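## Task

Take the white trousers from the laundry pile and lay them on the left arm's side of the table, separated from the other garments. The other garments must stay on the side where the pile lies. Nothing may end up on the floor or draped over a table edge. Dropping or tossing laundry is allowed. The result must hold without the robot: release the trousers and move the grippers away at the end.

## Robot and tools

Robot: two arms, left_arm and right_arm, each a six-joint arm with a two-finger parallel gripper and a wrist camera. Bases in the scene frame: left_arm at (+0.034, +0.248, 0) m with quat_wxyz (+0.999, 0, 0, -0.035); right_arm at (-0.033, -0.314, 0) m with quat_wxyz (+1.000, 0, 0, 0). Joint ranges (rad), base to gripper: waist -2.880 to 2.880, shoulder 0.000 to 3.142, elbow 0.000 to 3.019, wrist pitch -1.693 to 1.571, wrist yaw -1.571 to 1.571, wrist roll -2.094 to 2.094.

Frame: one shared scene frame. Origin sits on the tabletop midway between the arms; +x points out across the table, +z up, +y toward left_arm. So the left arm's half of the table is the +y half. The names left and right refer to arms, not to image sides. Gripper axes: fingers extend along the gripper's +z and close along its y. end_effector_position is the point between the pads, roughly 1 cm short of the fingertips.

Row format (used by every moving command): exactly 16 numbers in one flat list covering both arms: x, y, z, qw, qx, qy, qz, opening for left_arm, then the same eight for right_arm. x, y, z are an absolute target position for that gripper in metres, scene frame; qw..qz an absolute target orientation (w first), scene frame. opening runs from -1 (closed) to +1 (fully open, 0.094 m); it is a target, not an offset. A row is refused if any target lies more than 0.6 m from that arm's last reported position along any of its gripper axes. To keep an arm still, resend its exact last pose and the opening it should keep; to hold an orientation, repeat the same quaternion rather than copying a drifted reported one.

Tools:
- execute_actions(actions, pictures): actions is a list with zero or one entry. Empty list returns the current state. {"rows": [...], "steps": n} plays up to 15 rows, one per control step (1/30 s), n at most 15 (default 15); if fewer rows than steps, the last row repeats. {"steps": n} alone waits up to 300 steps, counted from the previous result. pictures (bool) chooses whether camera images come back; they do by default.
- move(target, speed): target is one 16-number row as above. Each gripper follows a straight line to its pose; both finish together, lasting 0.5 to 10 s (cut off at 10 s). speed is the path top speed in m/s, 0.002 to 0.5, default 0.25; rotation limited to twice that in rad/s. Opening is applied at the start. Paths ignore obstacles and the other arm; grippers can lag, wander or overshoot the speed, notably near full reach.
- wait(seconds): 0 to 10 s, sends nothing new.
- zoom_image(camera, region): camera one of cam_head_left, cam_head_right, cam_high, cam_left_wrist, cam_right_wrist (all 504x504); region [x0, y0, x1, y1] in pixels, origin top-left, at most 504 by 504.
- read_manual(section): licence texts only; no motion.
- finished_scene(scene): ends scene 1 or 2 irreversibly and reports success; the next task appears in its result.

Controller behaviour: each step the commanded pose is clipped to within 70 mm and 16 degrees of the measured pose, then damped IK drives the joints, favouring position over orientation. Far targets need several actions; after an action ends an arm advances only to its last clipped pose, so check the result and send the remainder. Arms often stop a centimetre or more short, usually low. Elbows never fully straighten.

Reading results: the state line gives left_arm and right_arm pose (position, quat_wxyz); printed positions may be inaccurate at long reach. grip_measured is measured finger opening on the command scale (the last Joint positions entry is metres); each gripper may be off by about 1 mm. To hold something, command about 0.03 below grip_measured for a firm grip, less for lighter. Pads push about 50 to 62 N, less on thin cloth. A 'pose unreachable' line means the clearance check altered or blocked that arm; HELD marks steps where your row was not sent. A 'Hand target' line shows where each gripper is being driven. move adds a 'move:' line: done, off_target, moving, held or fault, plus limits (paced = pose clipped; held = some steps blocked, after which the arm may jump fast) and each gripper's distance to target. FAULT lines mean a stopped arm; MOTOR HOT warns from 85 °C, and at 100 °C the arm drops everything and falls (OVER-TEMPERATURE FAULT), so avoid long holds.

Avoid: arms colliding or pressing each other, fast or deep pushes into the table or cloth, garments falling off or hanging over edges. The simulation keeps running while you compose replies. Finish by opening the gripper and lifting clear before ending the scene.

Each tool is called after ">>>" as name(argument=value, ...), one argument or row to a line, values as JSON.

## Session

>>> execute_actions(
  actions=[],
)

Scene clock: 0.00 s of 6000.00 s.
left_arm: end_effector_position=(+0.5520, +0.2211, +0.4907) grip_measured=+1.000 end_effector_quat_wxyz=(+0.707, +0.010, +0.707, -0.019) | right_arm: end_effector_position=(+0.4802, -0.3211, +0.5112) grip_measured=+1.000 end_effector_quat_wxyz=(+0.719, +0.004, +0.695, -0.010)
Joint positions: left_arm=[ 0.014  1.044  1.041  0.003 -0.014 -0.013  0.094] | right_arm=[-0.009  1.032  1.064  0.002  0.011 -0.009  0.094]
Joint velocities: left_arm=[ 0.015 -0.015 -0.007 -0.017  0.022 -0.022  0.   ] | right_arm=[-0.005 -0.005 -0.007  0.002 -0.037  0.007  0.   ]
Motor temperatures (°C, as the motors report them): left_arm=[27 30 32 25 26 26] | right_arm=[26 29 34 26 28 28]
Hand target (left_arm): +0.551, +0.221, +0.512; +0.720, +0.009, +0.694, -0.020
Hand target (right_arm): +0.478, -0.321, +0.533; +0.732, +0.004, +0.681, -0.011

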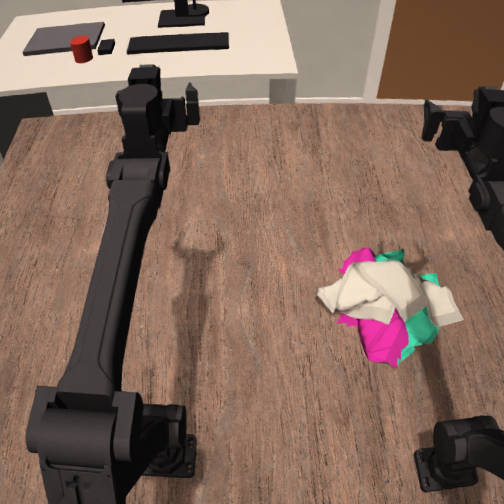

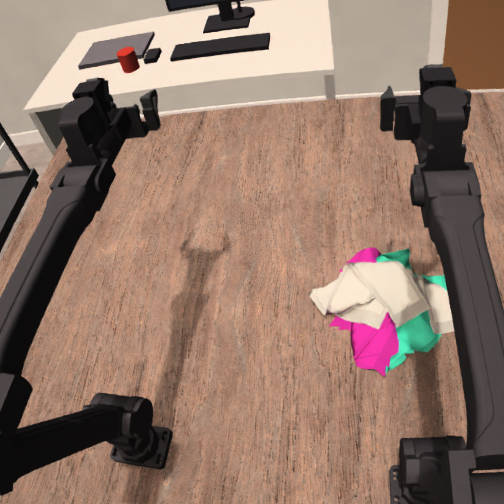

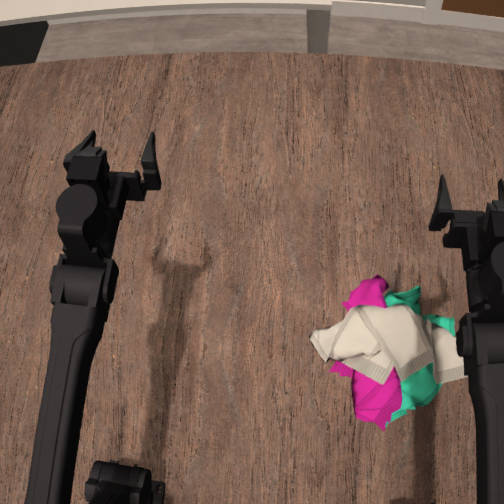

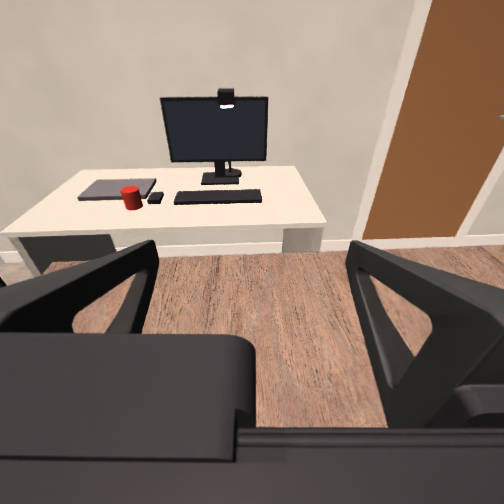

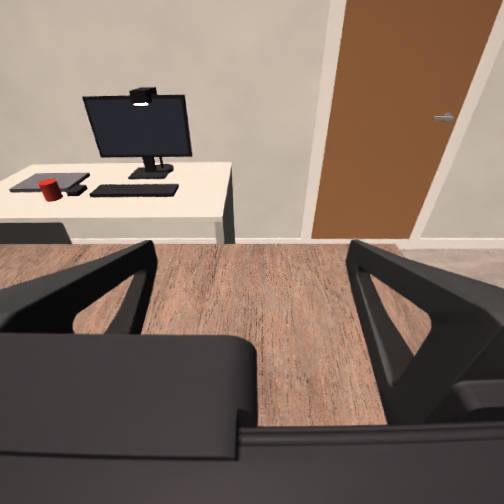

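>>> zoom_image(
  camera="cam_head_left",
  region=[300, 230, 480, 380],
)

>>> move(
  target=[0.40,-0.09,0.26,0.243,0.330,0.908,-0.089,1, 0.36,-0.52,0.48,0.707,0.0,0.707,0.0,1],
  speed=0.3,
)

Region (300, 230, 480, 380) of cam_head_left's 504x504 image, scaled by 2.800, with more detail than that image has.

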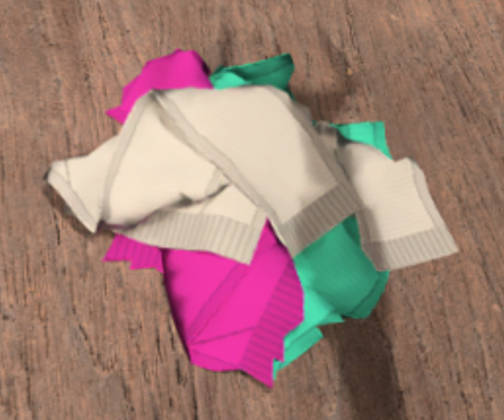

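Scene clock: 14.17 s of 6000.00 s.
left_arm: end_effector_position=(+0.3974, -0.0785, +0.2318) grip_measured=+1.000 end_effector_quat_wxyz=(+0.220, +0.336, +0.913, -0.067) | right_arm: end_effector_position=(+0.3588, -0.5139, +0.4783) grip_measured=+1.000 end_effector_quat_wxyz=(+0.706, -0.005, +0.708, -0.006)
Joint positions: left_arm=[-0.678  1.34   1.175 -0.942 -0.045 -0.031  0.094] | right_arm=[-0.735  0.905  0.928 -0.025 -0.734 -0.018  0.094]
Joint velocities: left_arm=[-0.005 -0.005  0.007  0.002  0.022 -0.007  0.   ] | right_arm=[ 0.005 -0.005 -0.012 -0.012  0.022 -0.022  0.   ]
Motor temperatures (°C, as the motors report them): left_arm=[27 30 36 26 26 26] | right_arm=[26 29 38 27 28 28]
Hand target (left_arm): +0.405, -0.091, +0.260; +0.243, +0.330, +0.909, -0.080
Hand target (right_arm): +0.360, -0.515, +0.478; +0.704, -0.008, +0.710, -0.008
Off the commanded pose (left_arm): 0.031 m, 4 deg.
Off the commanded pose (right_arm): 0.006 m, 1 deg.
After step 90, 8.70 s passed at rest.
move: off_target (left_arm)

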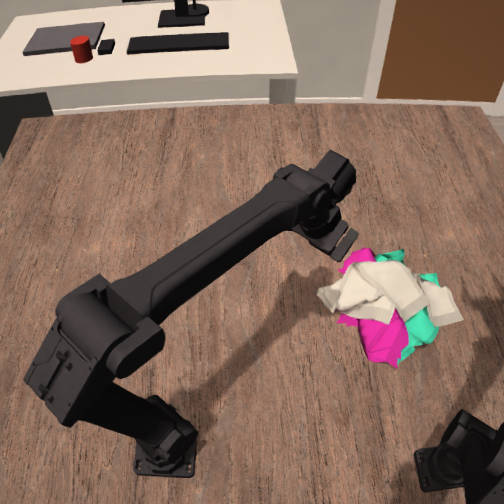

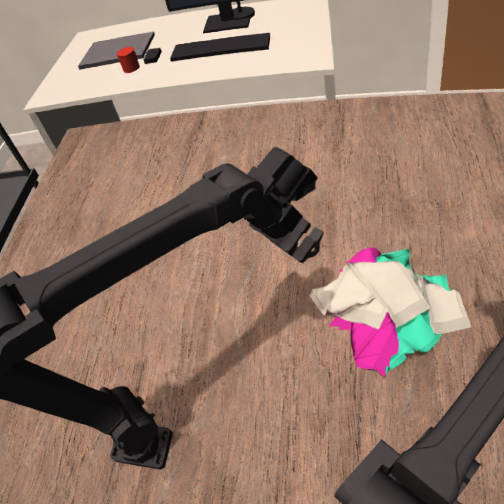

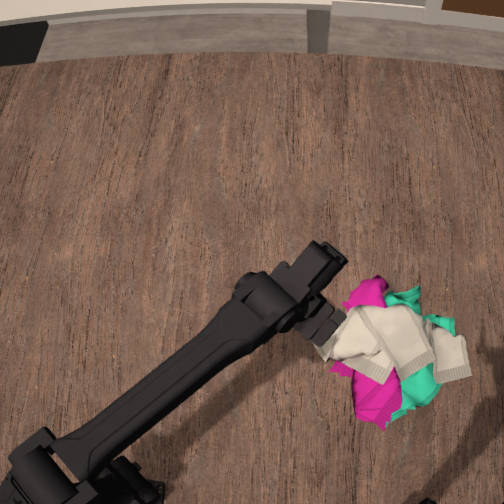

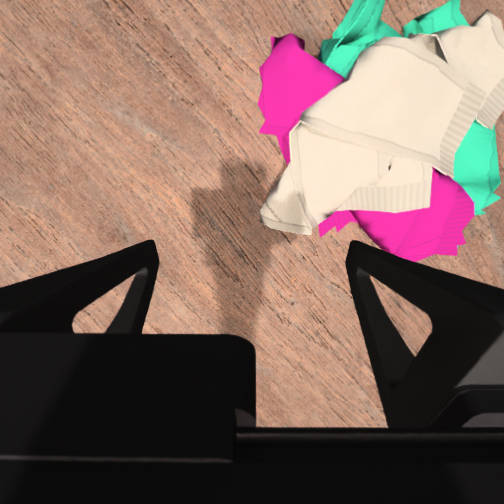

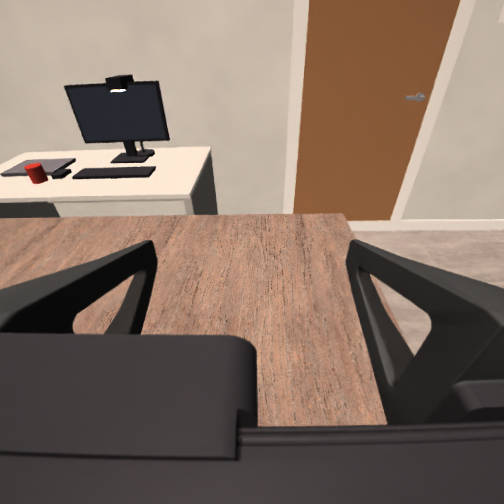

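>>> move(
  target=[0.39,-0.128,0.10,0.163,0.337,0.926,-0.059,0.45, 0.36,-0.52,0.48,0.707,0.0,0.707,0.0,1],
  speed=0.2,
)

Scene clock: 54.43 s of 6000.00 s.
left_arm: end_effector_position=(+0.3932, -0.1211, +0.0985) grip_measured=+0.453 end_effector_quat_wxyz=(+0.158, +0.339, +0.926, -0.053) | right_arm: end_effector_position=(+0.3600, -0.5156, +0.4722) grip_measured=+1.000 end_effector_quat_wxyz=(+0.703, -0.003, +0.711, +0.001)
Joint positions: left_arm=[-0.744  1.587  1.105 -0.757 -0.046 -0.104  0.068] | right_arm=[-0.739  0.913  0.923 -0.025 -0.745 -0.014  0.094]
Joint velocities: left_arm=[-0.015 -0.005  0.007  0.002  0.007 -0.007 -0.   ] | right_arm=[-0.005 -0.005  0.002  0.002 -0.081 -0.022  0.   ]
Motor temperatures (°C, as the motors report them): left_arm=[27 31 41 25 26 26] | right_arm=[26 29 40 27 28 28]
Hand target (left_arm): +0.391, -0.128, +0.100; +0.163, +0.337, +0.925, -0.058
Hand target (right_arm): +0.360, -0.520, +0.480; +0.707, -0.000, +0.707, -0.000
Off the commanded pose (left_arm): 0.008 m, 1 deg.
Off the commanded pose (right_arm): 0.009 m, 1 deg.
After step 90, 36.13 s passed at rest.
move: done

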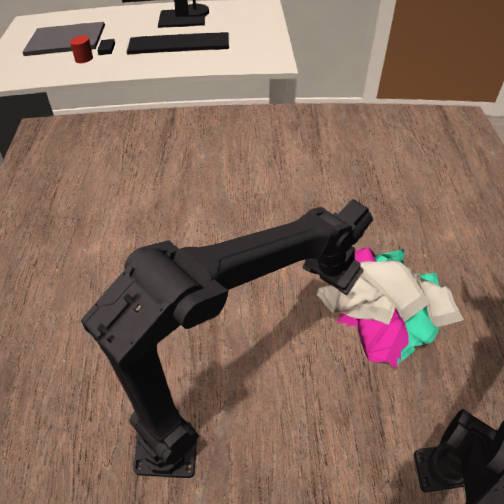

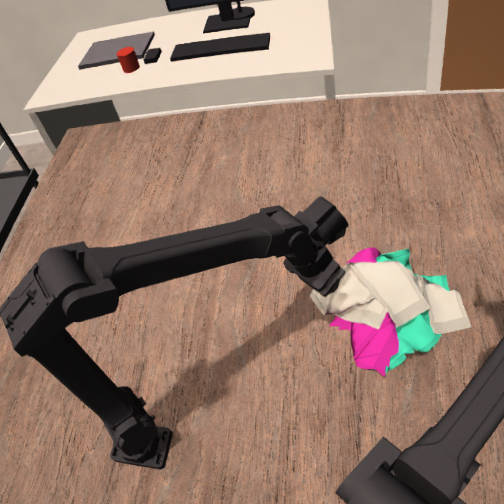

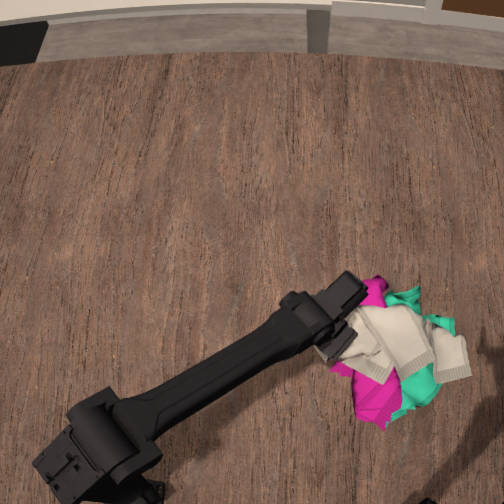

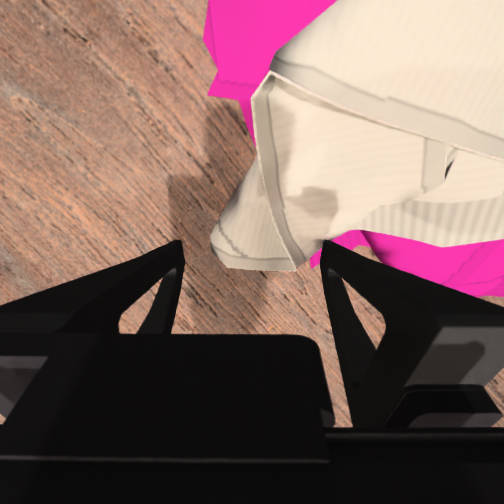

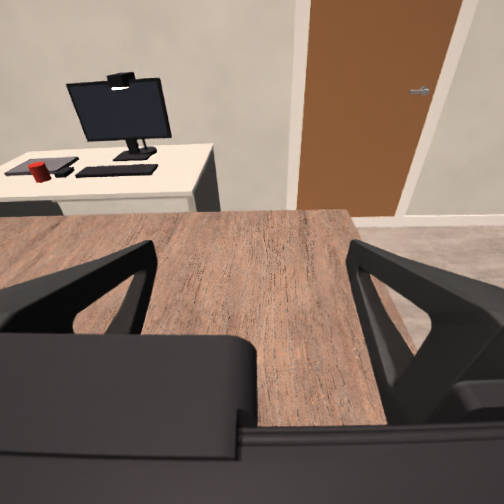

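>>> move(
  target=[0.402,-0.132,0.004,0.163,0.337,0.926,-0.059,0.45, 0.36,-0.52,0.48,0.707,0.0,0.707,0.0,1],
  speed=0.08,
)

Scene clock: 62.83 s of 6000.00 s.
left_arm: end_effector_position=(+0.4043, -0.1339, +0.0198) grip_measured=+0.453 end_effector_quat_wxyz=(+0.173, +0.337, +0.923, -0.063) | right_arm: end_effector_position=(+0.3600, -0.5156, +0.4693) grip_measured=+1.000 end_effector_quat_wxyz=(+0.702, -0.002, +0.712, +0.002)
Joint positions: left_arm=[-0.744  1.731  1.037 -0.509 -0.041 -0.105  0.068] | right_arm=[-0.739  0.913  0.918 -0.025 -0.745 -0.013  0.094]
Joint velocities: left_arm=[-0.005 -0.005  0.007  0.007 -0.022 -0.037  0.001] | right_arm=[-0.015 -0.005  0.007  0.007  0.037  0.037  0.   ]
Motor temperatures (°C, as the motors report them): left_arm=[27 31 39 26 26 26] | right_arm=[26 29 41 27 28 28]
Hand target (left_arm): +0.402, -0.131, +0.005; +0.163, +0.337, +0.926, -0.059
Hand target (right_arm): +0.360, -0.520, +0.480; +0.707, -0.000, +0.707, -0.000
Off the commanded pose (left_arm): 0.016 m, 1 deg.
Off the commanded pose (right_arm): 0.012 m, 1 deg.
After step 90, 3.90 s passed at rest.
move: off_target (left_arm, right_arm)

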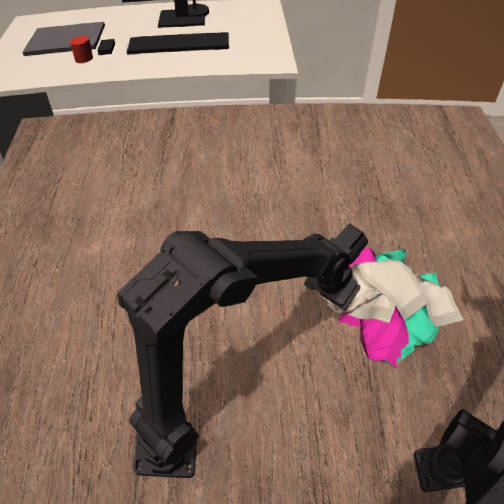

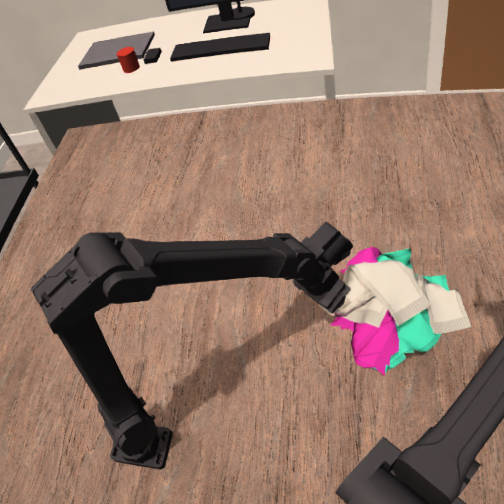

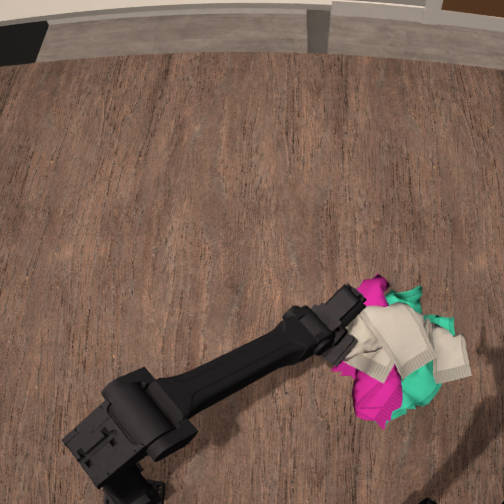

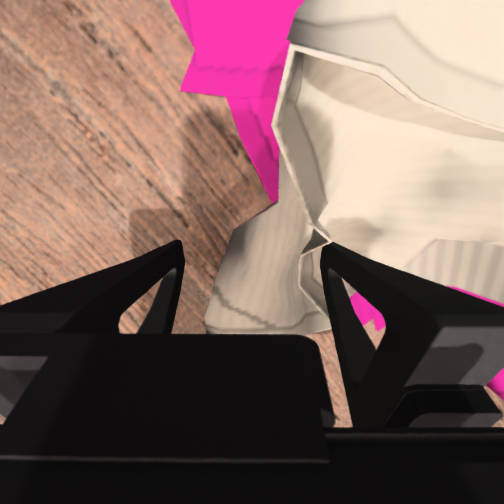

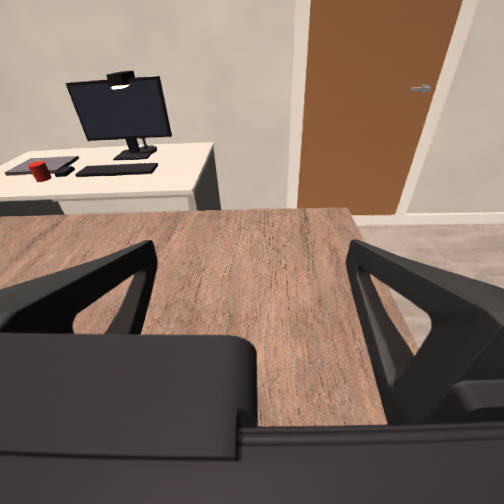

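>>> move(
  target=[0.402,-0.132,0.006,0.163,0.337,0.926,-0.059,-1, 0.36,-0.52,0.48,0.707,0.0,0.707,0.0,1],
  speed=0.05,
)

Scene clock: 70.50 s of 6000.00 s.
left_arm: end_effector_position=(+0.4043, -0.1339, +0.0198) grip_measured=-0.949 end_effector_quat_wxyz=(+0.173, +0.337, +0.923, -0.063) | right_arm: end_effector_position=(+0.3600, -0.5156, +0.4678) grip_measured=+1.000 end_effector_quat_wxyz=(+0.701, -0.001, +0.713, +0.003)
Joint positions: left_arm=[-0.744  1.731  1.037 -0.509 -0.041 -0.105  0.002] | right_arm=[-0.739  0.913  0.915 -0.025 -0.745 -0.013  0.094]
Joint velocities: left_arm=[ 0.005 -0.005 -0.007  0.002  0.022 -0.037  0.001] | right_arm=[-0.005 -0.005  0.002 -0.012  0.11  -0.022  0.   ]
Motor temperatures (°C, as the motors report them): left_arm=[27 31 38 26 26 26] | right_arm=[26 29 41 27 28 28]
Hand target (left_arm): +0.402, -0.132, +0.006; +0.163, +0.337, +0.925, -0.059
Hand target (right_arm): +0.360, -0.520, +0.480; +0.707, +0.000, +0.707, -0.000
Off the commanded pose (left_arm): 0.014 m, 1 deg.
Off the commanded pose (right_arm): 0.013 m, 1 deg.
After step 90, 3.97 s passed at rest.
move: off_target (left_arm, right_arm)

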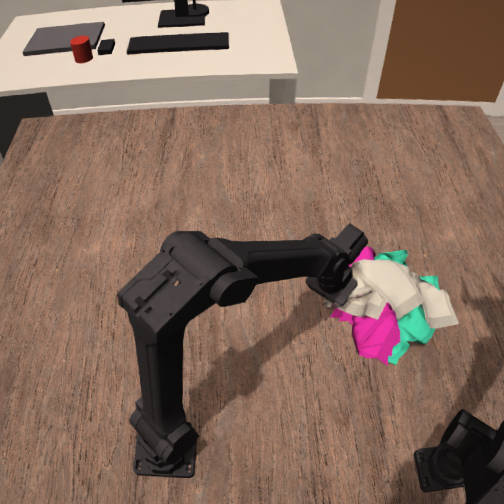

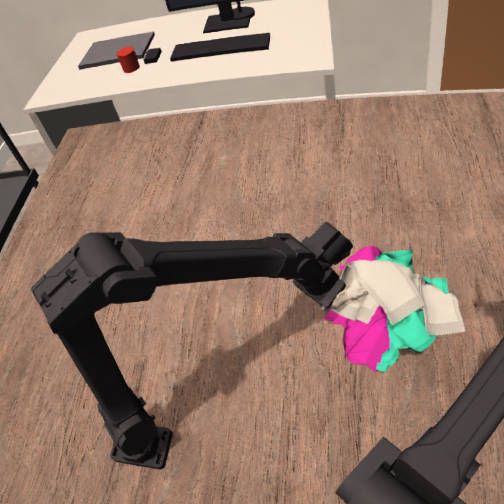

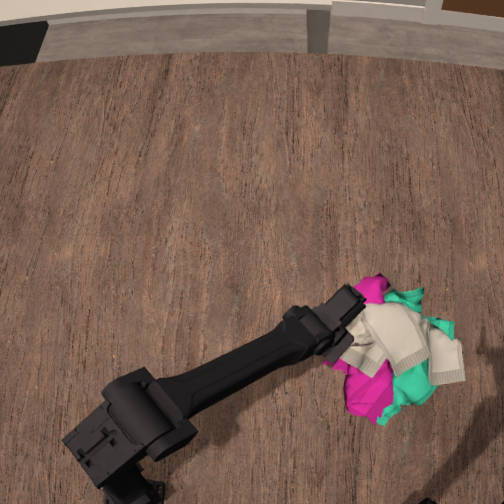

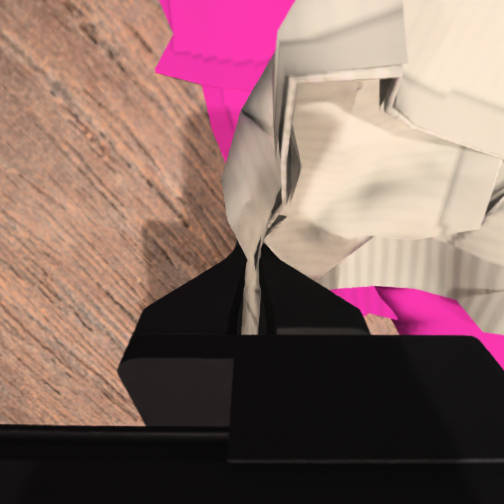

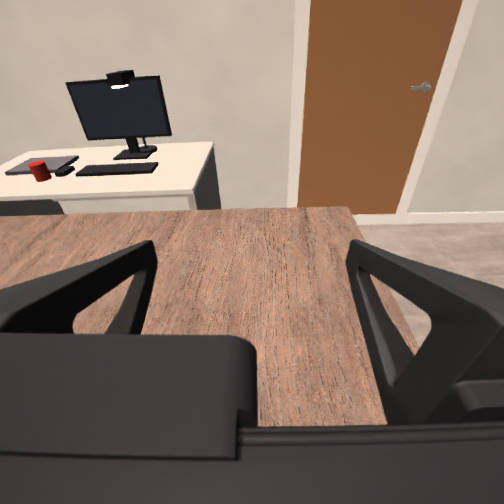

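>>> move(
  target=[0.40,-0.15,0.30,0.243,0.330,0.908,-0.089,-1, 0.36,-0.52,0.48,0.707,0.0,0.707,0.0,1],
  speed=0.12,
)

Scene clock: 76.60 s of 6000.00 s.
left_arm: end_effector_position=(+0.3994, -0.1375, +0.2654) grip_measured=-0.949 end_effector_quat_wxyz=(+0.216, +0.332, +0.915, -0.075) | right_arm: end_effector_position=(+0.3599, -0.5156, +0.4647) grip_measured=+1.000 end_effector_quat_wxyz=(+0.700, +0.000, +0.714, +0.004)
Joint positions: left_arm=[-0.764  1.444  1.368 -1.037 -0.067 -0.121  0.002] | right_arm=[-0.739  0.913  0.91  -0.025 -0.745 -0.013  0.094]
Joint velocities: left_arm=[-0.015 -0.005  0.002  0.002  0.007  0.022 -0.001] | right_arm=[-0.005 -0.005  0.017 -0.007 -0.022 -0.022  0.   ]
Motor temperatures (°C, as the motors report them): left_arm=[27 31 38 26 26 26] | right_arm=[26 29 42 27 28 28]
Hand target (left_arm): +0.400, -0.149, +0.299; +0.243, +0.329, +0.908, -0.091
Hand target (right_arm): +0.359, -0.519, +0.480; +0.707, -0.000, +0.707, -0.000
Off the commanded pose (left_arm): 0.037 m, 4 deg.
Off the commanded pose (right_arm): 0.016 m, 1 deg.
After step 90, 0.37 s passed at rest.
move: off_target (left_arm, right_arm)

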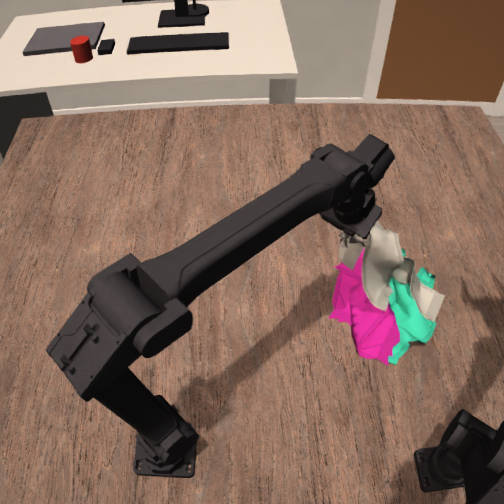

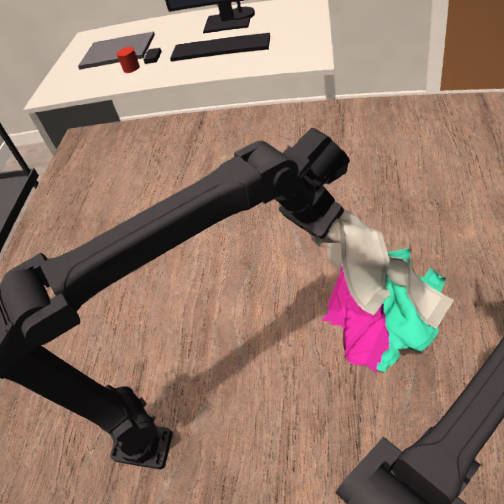

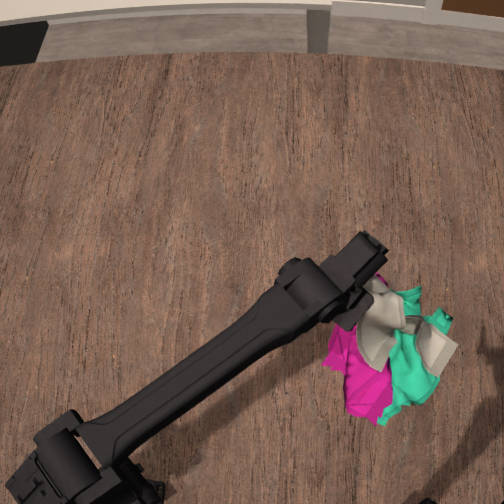

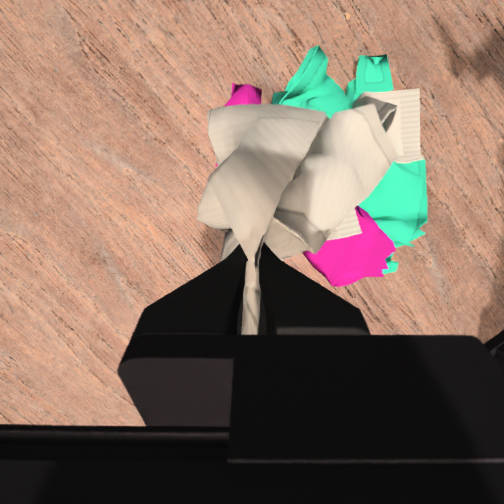

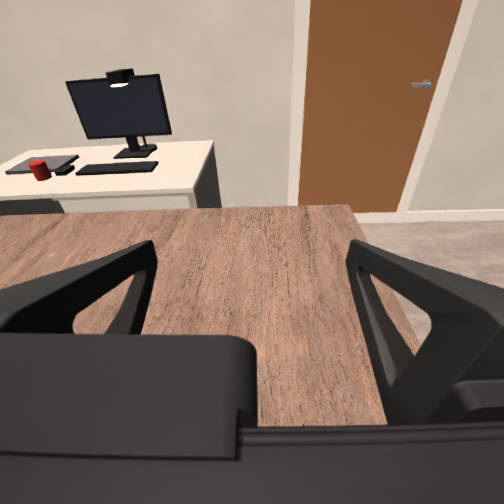

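>>> move(
  target=[0.42,-0.17,0.67,0.427,0.340,0.820,-0.177,-1, 0.36,-0.52,0.48,0.707,0.0,0.707,0.0,1],
  speed=0.12,
)

Scene clock: 85.27 s of 6000.00 s.
left_arm: end_effector_position=(+0.4233, -0.1712, +0.6597) grip_measured=-0.949 end_effector_quat_wxyz=(+0.415, +0.334, +0.828, -0.176) | right_arm: end_effector_position=(+0.3599, -0.5156, +0.4613) grip_measured=+1.000 end_effector_quat_wxyz=(+0.698, +0.002, +0.716, +0.006)
Joint positions: left_arm=[-0.764  1.759  2.733 -1.611 -0.038 -0.048  0.002] | right_arm=[-0.739  0.913  0.904 -0.025 -0.745 -0.013  0.094]
Joint velocities: left_arm=[-0.005 -0.005  0.012 -0.027  0.022  0.022 -0.001] | right_arm=[-0.034 -0.005 -0.012 -0.002 -0.037 -0.022  0.   ]
Motor temperatures (°C, as the motors report them): left_arm=[27 31 39 26 26 26] | right_arm=[26 29 42 27 28 28]
Hand target (left_arm): +0.421, -0.170, +0.670; +0.426, +0.337, +0.820, -0.181
Hand target (right_arm): +0.359, -0.519, +0.480; +0.707, +0.000, +0.707, -0.000
Off the commanded pose (left_arm): 0.011 m, 2 deg.
Off the commanded pose (right_arm): 0.019 m, 2 deg.
move: off_target (left_arm, right_arm)

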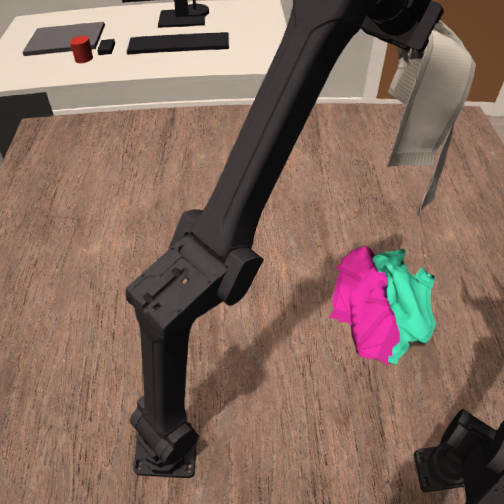

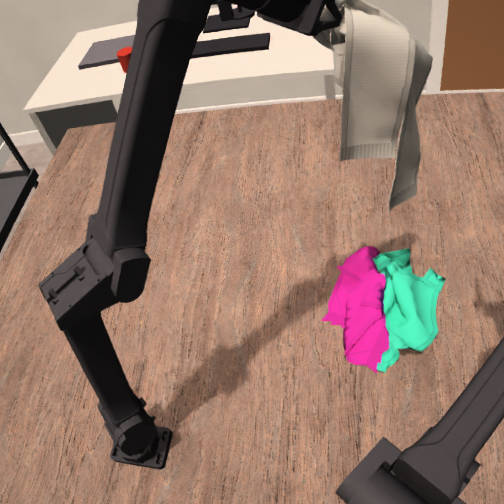

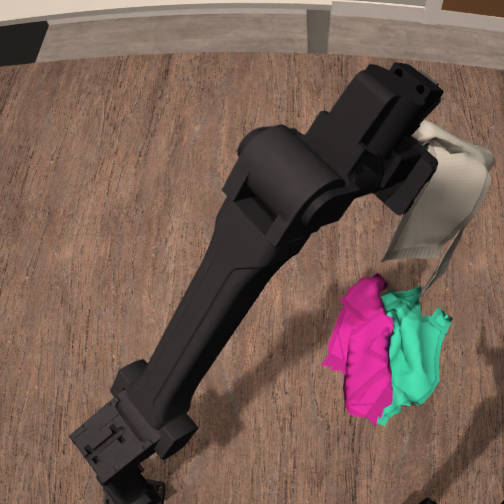

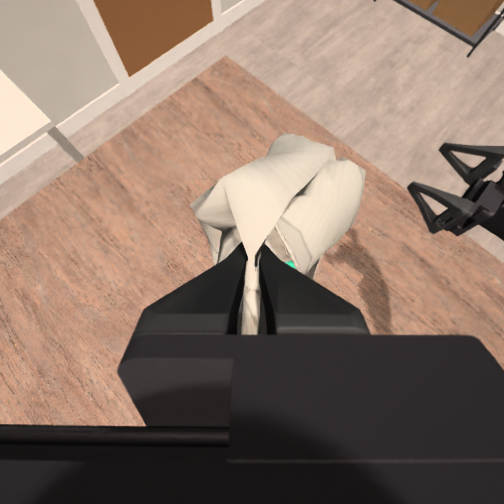

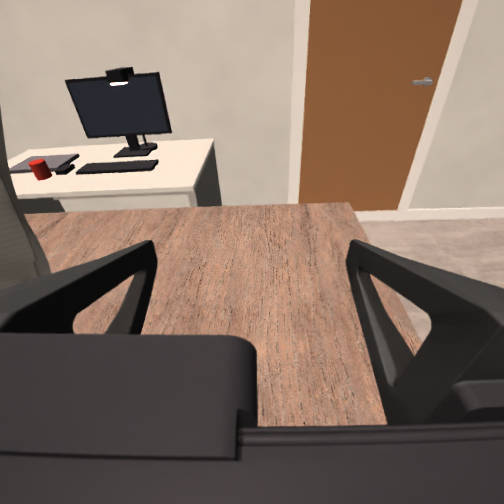

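>>> move(
  target=[0.47,0.32,0.45,0.38,-0.06,0.92,0.03,-1, 0.36,-0.52,0.48,0.707,0.0,0.707,0.0,1],
  speed=0.25,
)

>>> move(
  target=[0.47,0.38,0.13,0.256,-0.134,0.957,0.036,-1, 0.36,-0.52,0.48,0.707,0.0,0.707,0.0,1],
  speed=0.25,
)

Scene clock: 94.33 s of 6000.00 s.
left_arm: end_effector_position=(+0.4586, +0.3198, +0.4429) grip_measured=-0.950 end_effector_quat_wxyz=(+0.371, -0.066, +0.926, +0.029) | right_arm: end_effector_position=(+0.3599, -0.5155, +0.4585) grip_measured=+1.000 end_effector_quat_wxyz=(+0.697, +0.003, +0.717, +0.007)
Joint positions: left_arm=[ 0.247  1.071  1.406 -1.144  0.02   0.027  0.002] | right_arm=[-0.739  0.913  0.899 -0.025 -0.745 -0.013  0.094]
Joint velocities: left_arm=[ 0.005 -0.015 -0.007 -0.002 -0.037 -0.037 -0.   ] | right_arm=[-0.005  0.005  0.007 -0.007  0.007 -0.081  0.   ]
Motor temperatures (°C, as the motors report them): left_arm=[27 31 39 26 26 26] | right_arm=[26 29 43 27 28 28]
Hand target (left_arm): +0.460, +0.321, +0.449; +0.381, -0.060, +0.922, +0.031
Hand target (right_arm): +0.359, -0.519, +0.480; +0.707, +0.000, +0.707, -0.000
Off the commanded pose (left_arm): 0.013 m, 1 deg.
Off the commanded pose (right_arm): 0.022 m, 2 deg.
move: off_target (left_arm, right_arm)

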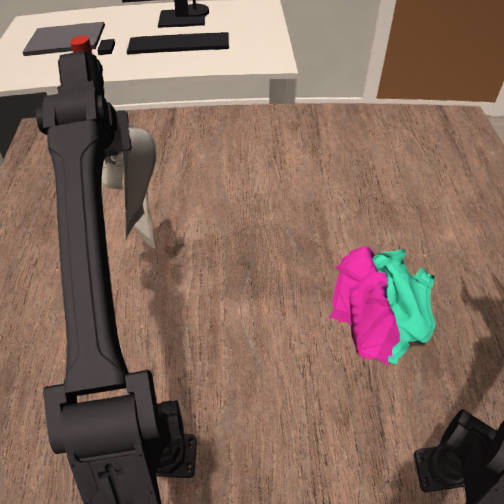

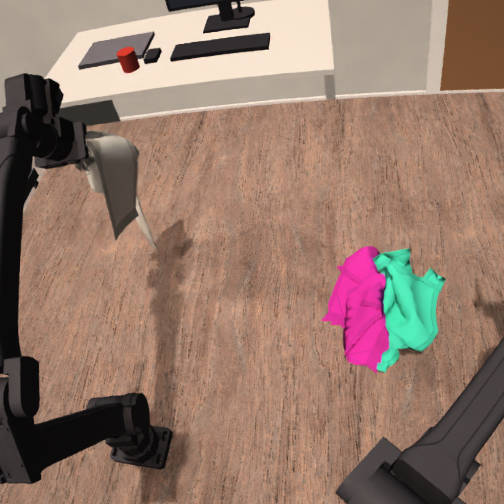

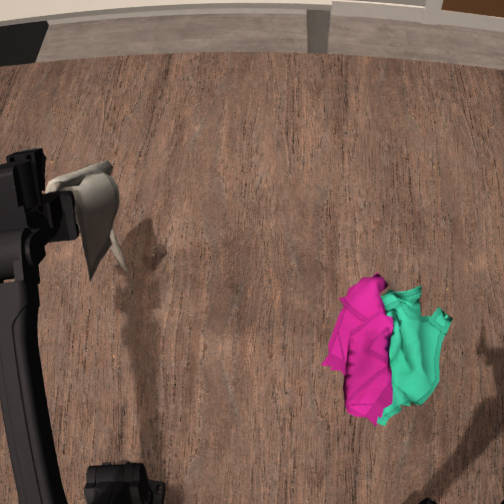

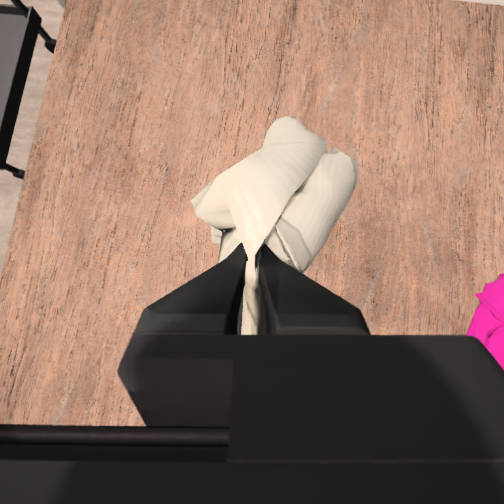

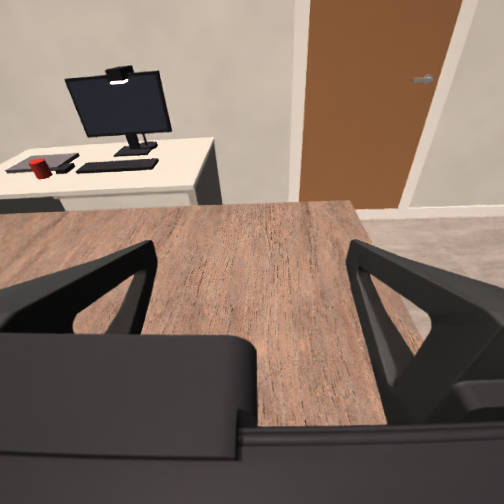

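Scene clock: 96.07 s of 6000.00 s.
left_arm: end_effector_position=(+0.4650, +0.3718, +0.1247) grip_measured=-0.950 end_effector_quat_wxyz=(+0.245, -0.124, +0.961, +0.033) | right_arm: end_effector_position=(+0.3598, -0.5155, +0.4560) grip_measured=+1.000 end_effector_quat_wxyz=(+0.696, +0.004, +0.718, +0.008)
Joint positions: left_arm=[ 0.355  1.311  0.84  -0.601  0.01   0.027  0.002] | right_arm=[-0.739  0.913  0.895 -0.025 -0.745 -0.013  0.094]
Joint velocities: left_arm=[-0.024 -0.005  0.007  0.017 -0.037 -0.081 -0.001] | right_arm=[-0.015 -0.005  0.012 -0.002 -0.037 -0.037  0.   ]
Motor temperatures (°C, as the motors report them): left_arm=[27 31 38 26 26 26] | right_arm=[26 29 43 27 28 28]
Hand target (left_arm): +0.468, +0.380, +0.130; +0.256, -0.133, +0.957, +0.038
Hand target (right_arm): +0.359, -0.519, +0.480; +0.707, +0.000, +0.707, -0.000
Off the commanded pose (left_arm): 0.011 m, 2 deg.
Off the commanded pose (right_arm): 0.024 m, 2 deg.
move: off_target (left_arm, right_arm)

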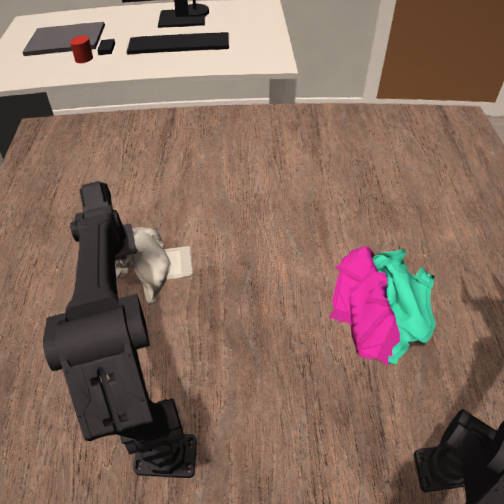

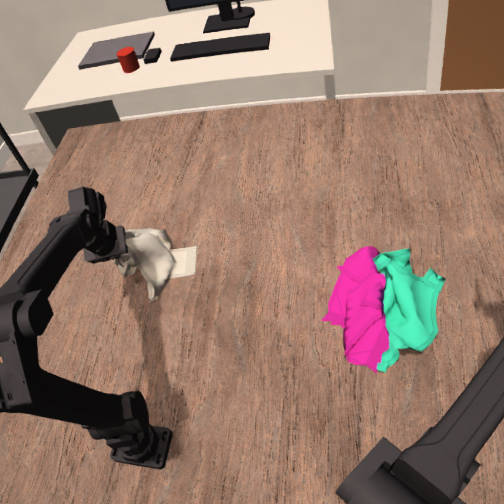

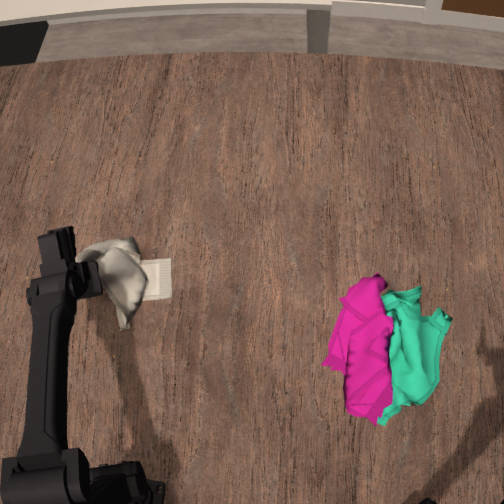

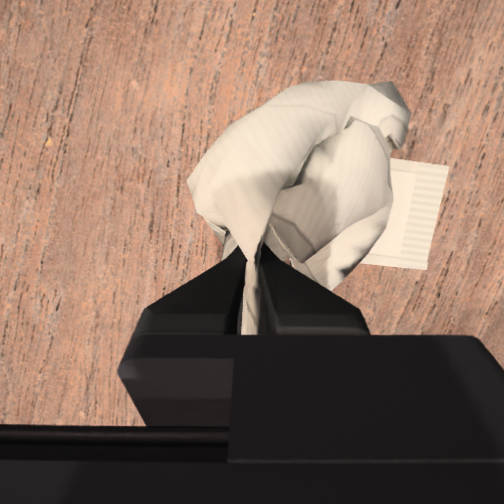

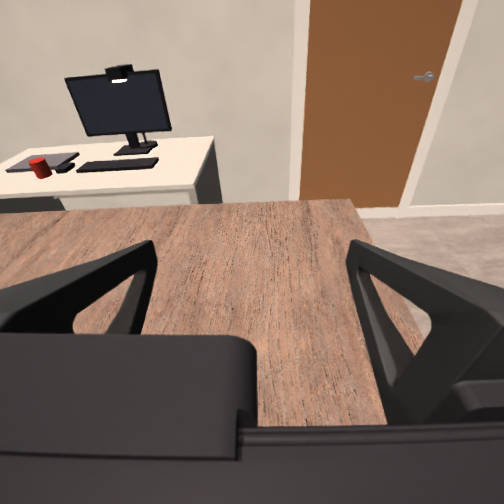

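>>> move(
  target=[0.47,0.38,0.15,0.256,-0.134,0.957,0.036,1, 0.36,-0.52,0.48,0.707,0.0,0.707,0.0,1],
  speed=0.2,
)

>>> move(
  target=[0.40,0.36,0.42,0.5,-0.1,0.86,0.05,1, 0.36,-0.52,0.48,0.707,0.0,0.707,0.0,1],
  speed=0.3,
)

Scene clock: 101.47 s of 6000.00 s.
left_arm: end_effector_position=(+0.4575, +0.3696, +0.1238) grip_measured=+1.000 end_effector_quat_wxyz=(+0.231, -0.124, +0.964, +0.031) | right_arm: end_effector_position=(+0.3598, -0.5154, +0.4545) grip_measured=+1.000 end_effector_quat_wxyz=(+0.695, +0.004, +0.719, +0.009)
Joint positions: left_arm=[ 0.355  1.303  0.84  -0.637  0.01   0.027  0.094] | right_arm=[-0.739  0.913  0.892 -0.025 -0.746 -0.013  0.094]
Joint velocities: left_arm=[-0.005 -0.005 -0.012 -0.002  0.022  0.022  0.   ] | right_arm=[ 0.015 -0.005  0.007  0.002  0.022  0.007  0.   ]
Motor temperatures (°C, as the motors report them): left_arm=[27 31 38 26 26 26] | right_arm=[26 29 44 27 28 28]
Hand target (left_arm): +0.469, +0.380, +0.150; +0.256, -0.134, +0.957, +0.036
Hand target (right_arm): +0.359, -0.519, +0.480; +0.707, -0.000, +0.707, -0.000
Off the commanded pose (left_arm): 0.031 m, 3 deg.
Off the commanded pose (right_arm): 0.026 m, 2 deg.
move: off_target (left_arm, right_arm)

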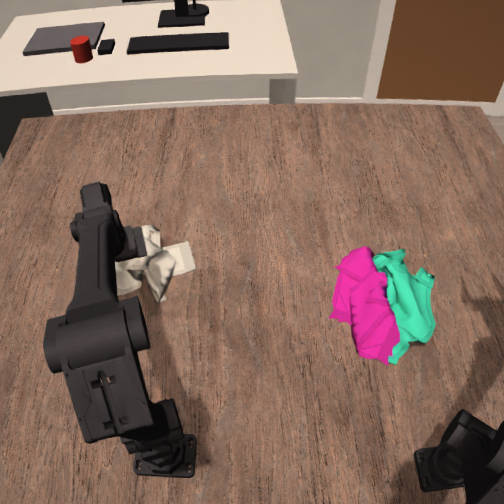

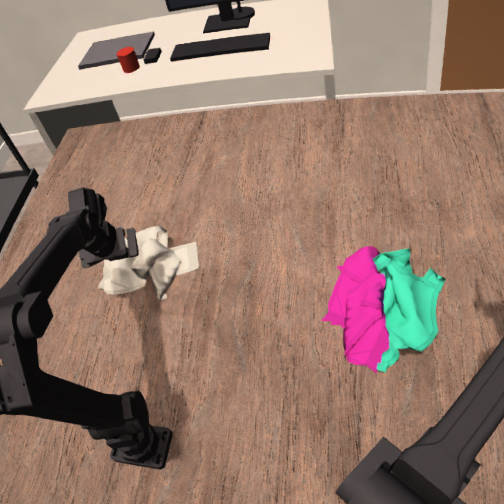

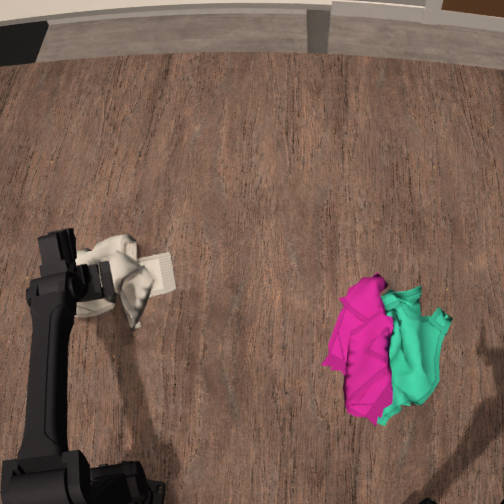

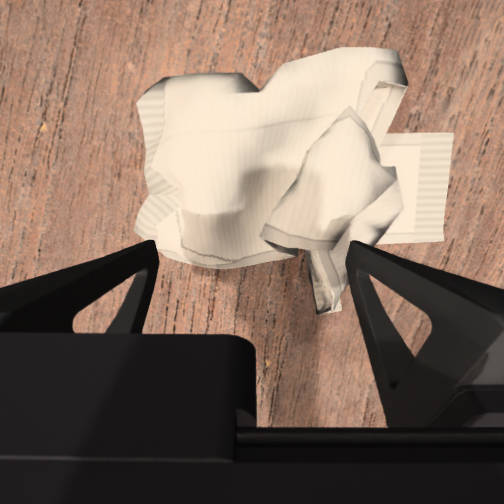

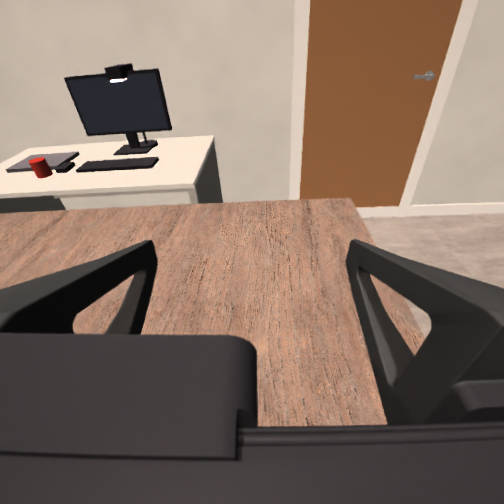

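Scene clock: 102.90 s of 6000.00 s.
left_arm: end_effector_position=(+0.3988, +0.3529, +0.3987) grip_measured=+1.000 end_effector_quat_wxyz=(+0.489, -0.104, +0.865, +0.038) | right_arm: end_effector_position=(+0.3597, -0.5153, +0.4522) grip_measured=+1.000 end_effector_quat_wxyz=(+0.694, +0.005, +0.720, +0.010)
Joint positions: left_arm=[ 0.406  0.771  0.991 -0.771  0.119  0.03   0.094] | right_arm=[-0.739  0.913  0.888 -0.025 -0.746 -0.013  0.094]
Joint velocities: left_arm=[ 0.015 -0.005  0.012  0.002  0.007 -0.081  0.   ] | right_arm=[ 0.005 -0.005  0.017 -0.007 -0.022  0.066  0.   ]
Motor temperatures (°C, as the motors report them): left_arm=[27 31 38 26 26 26] | right_arm=[26 29 44 27 28 28]
Hand target (left_arm): +0.401, +0.359, +0.419; +0.500, -0.103, +0.859, +0.046
Hand target (right_arm): +0.358, -0.519, +0.480; +0.707, +0.000, +0.707, -0.000
Off the commanded pose (left_arm): 0.022 m, 2 deg.
Off the commanded pose (right_arm): 0.028 m, 2 deg.
move: off_target (left_arm, right_arm)

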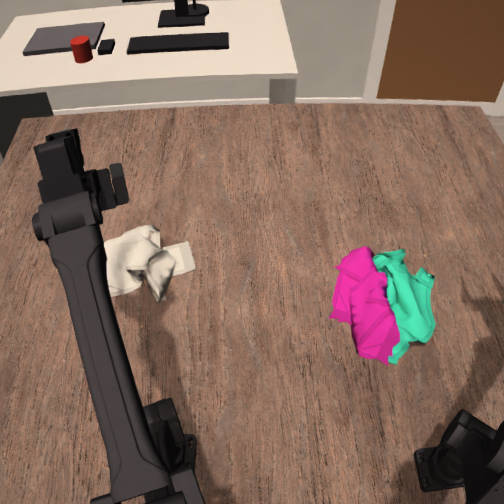

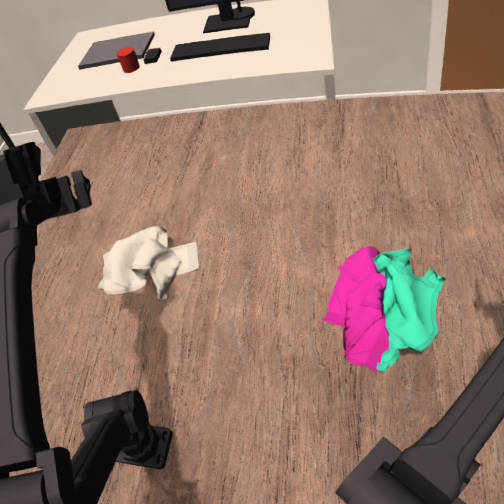

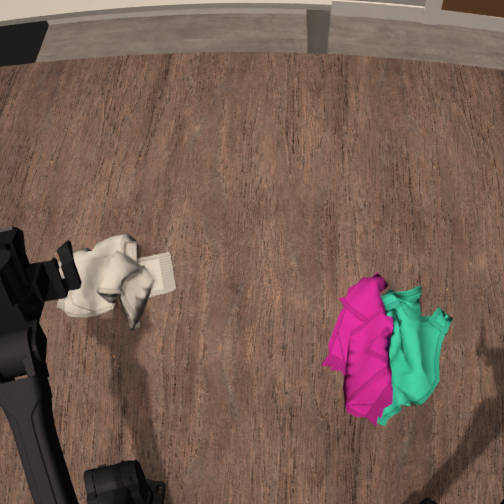

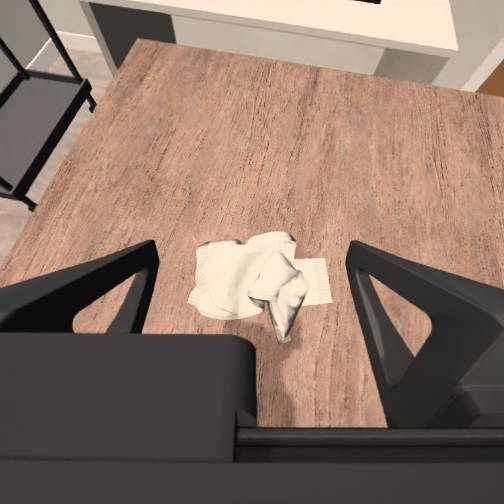

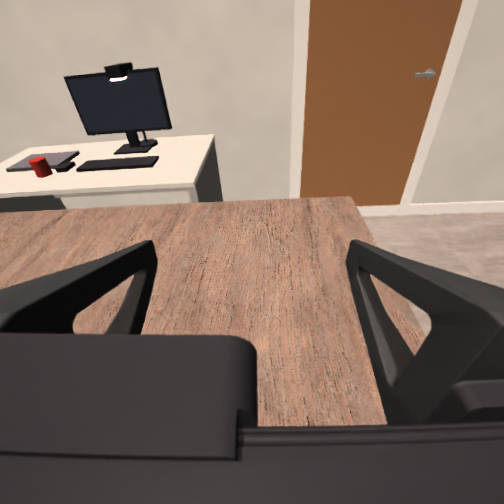

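>>> finished_scene(
  scene=2,
)

The scene is finished: the task was done.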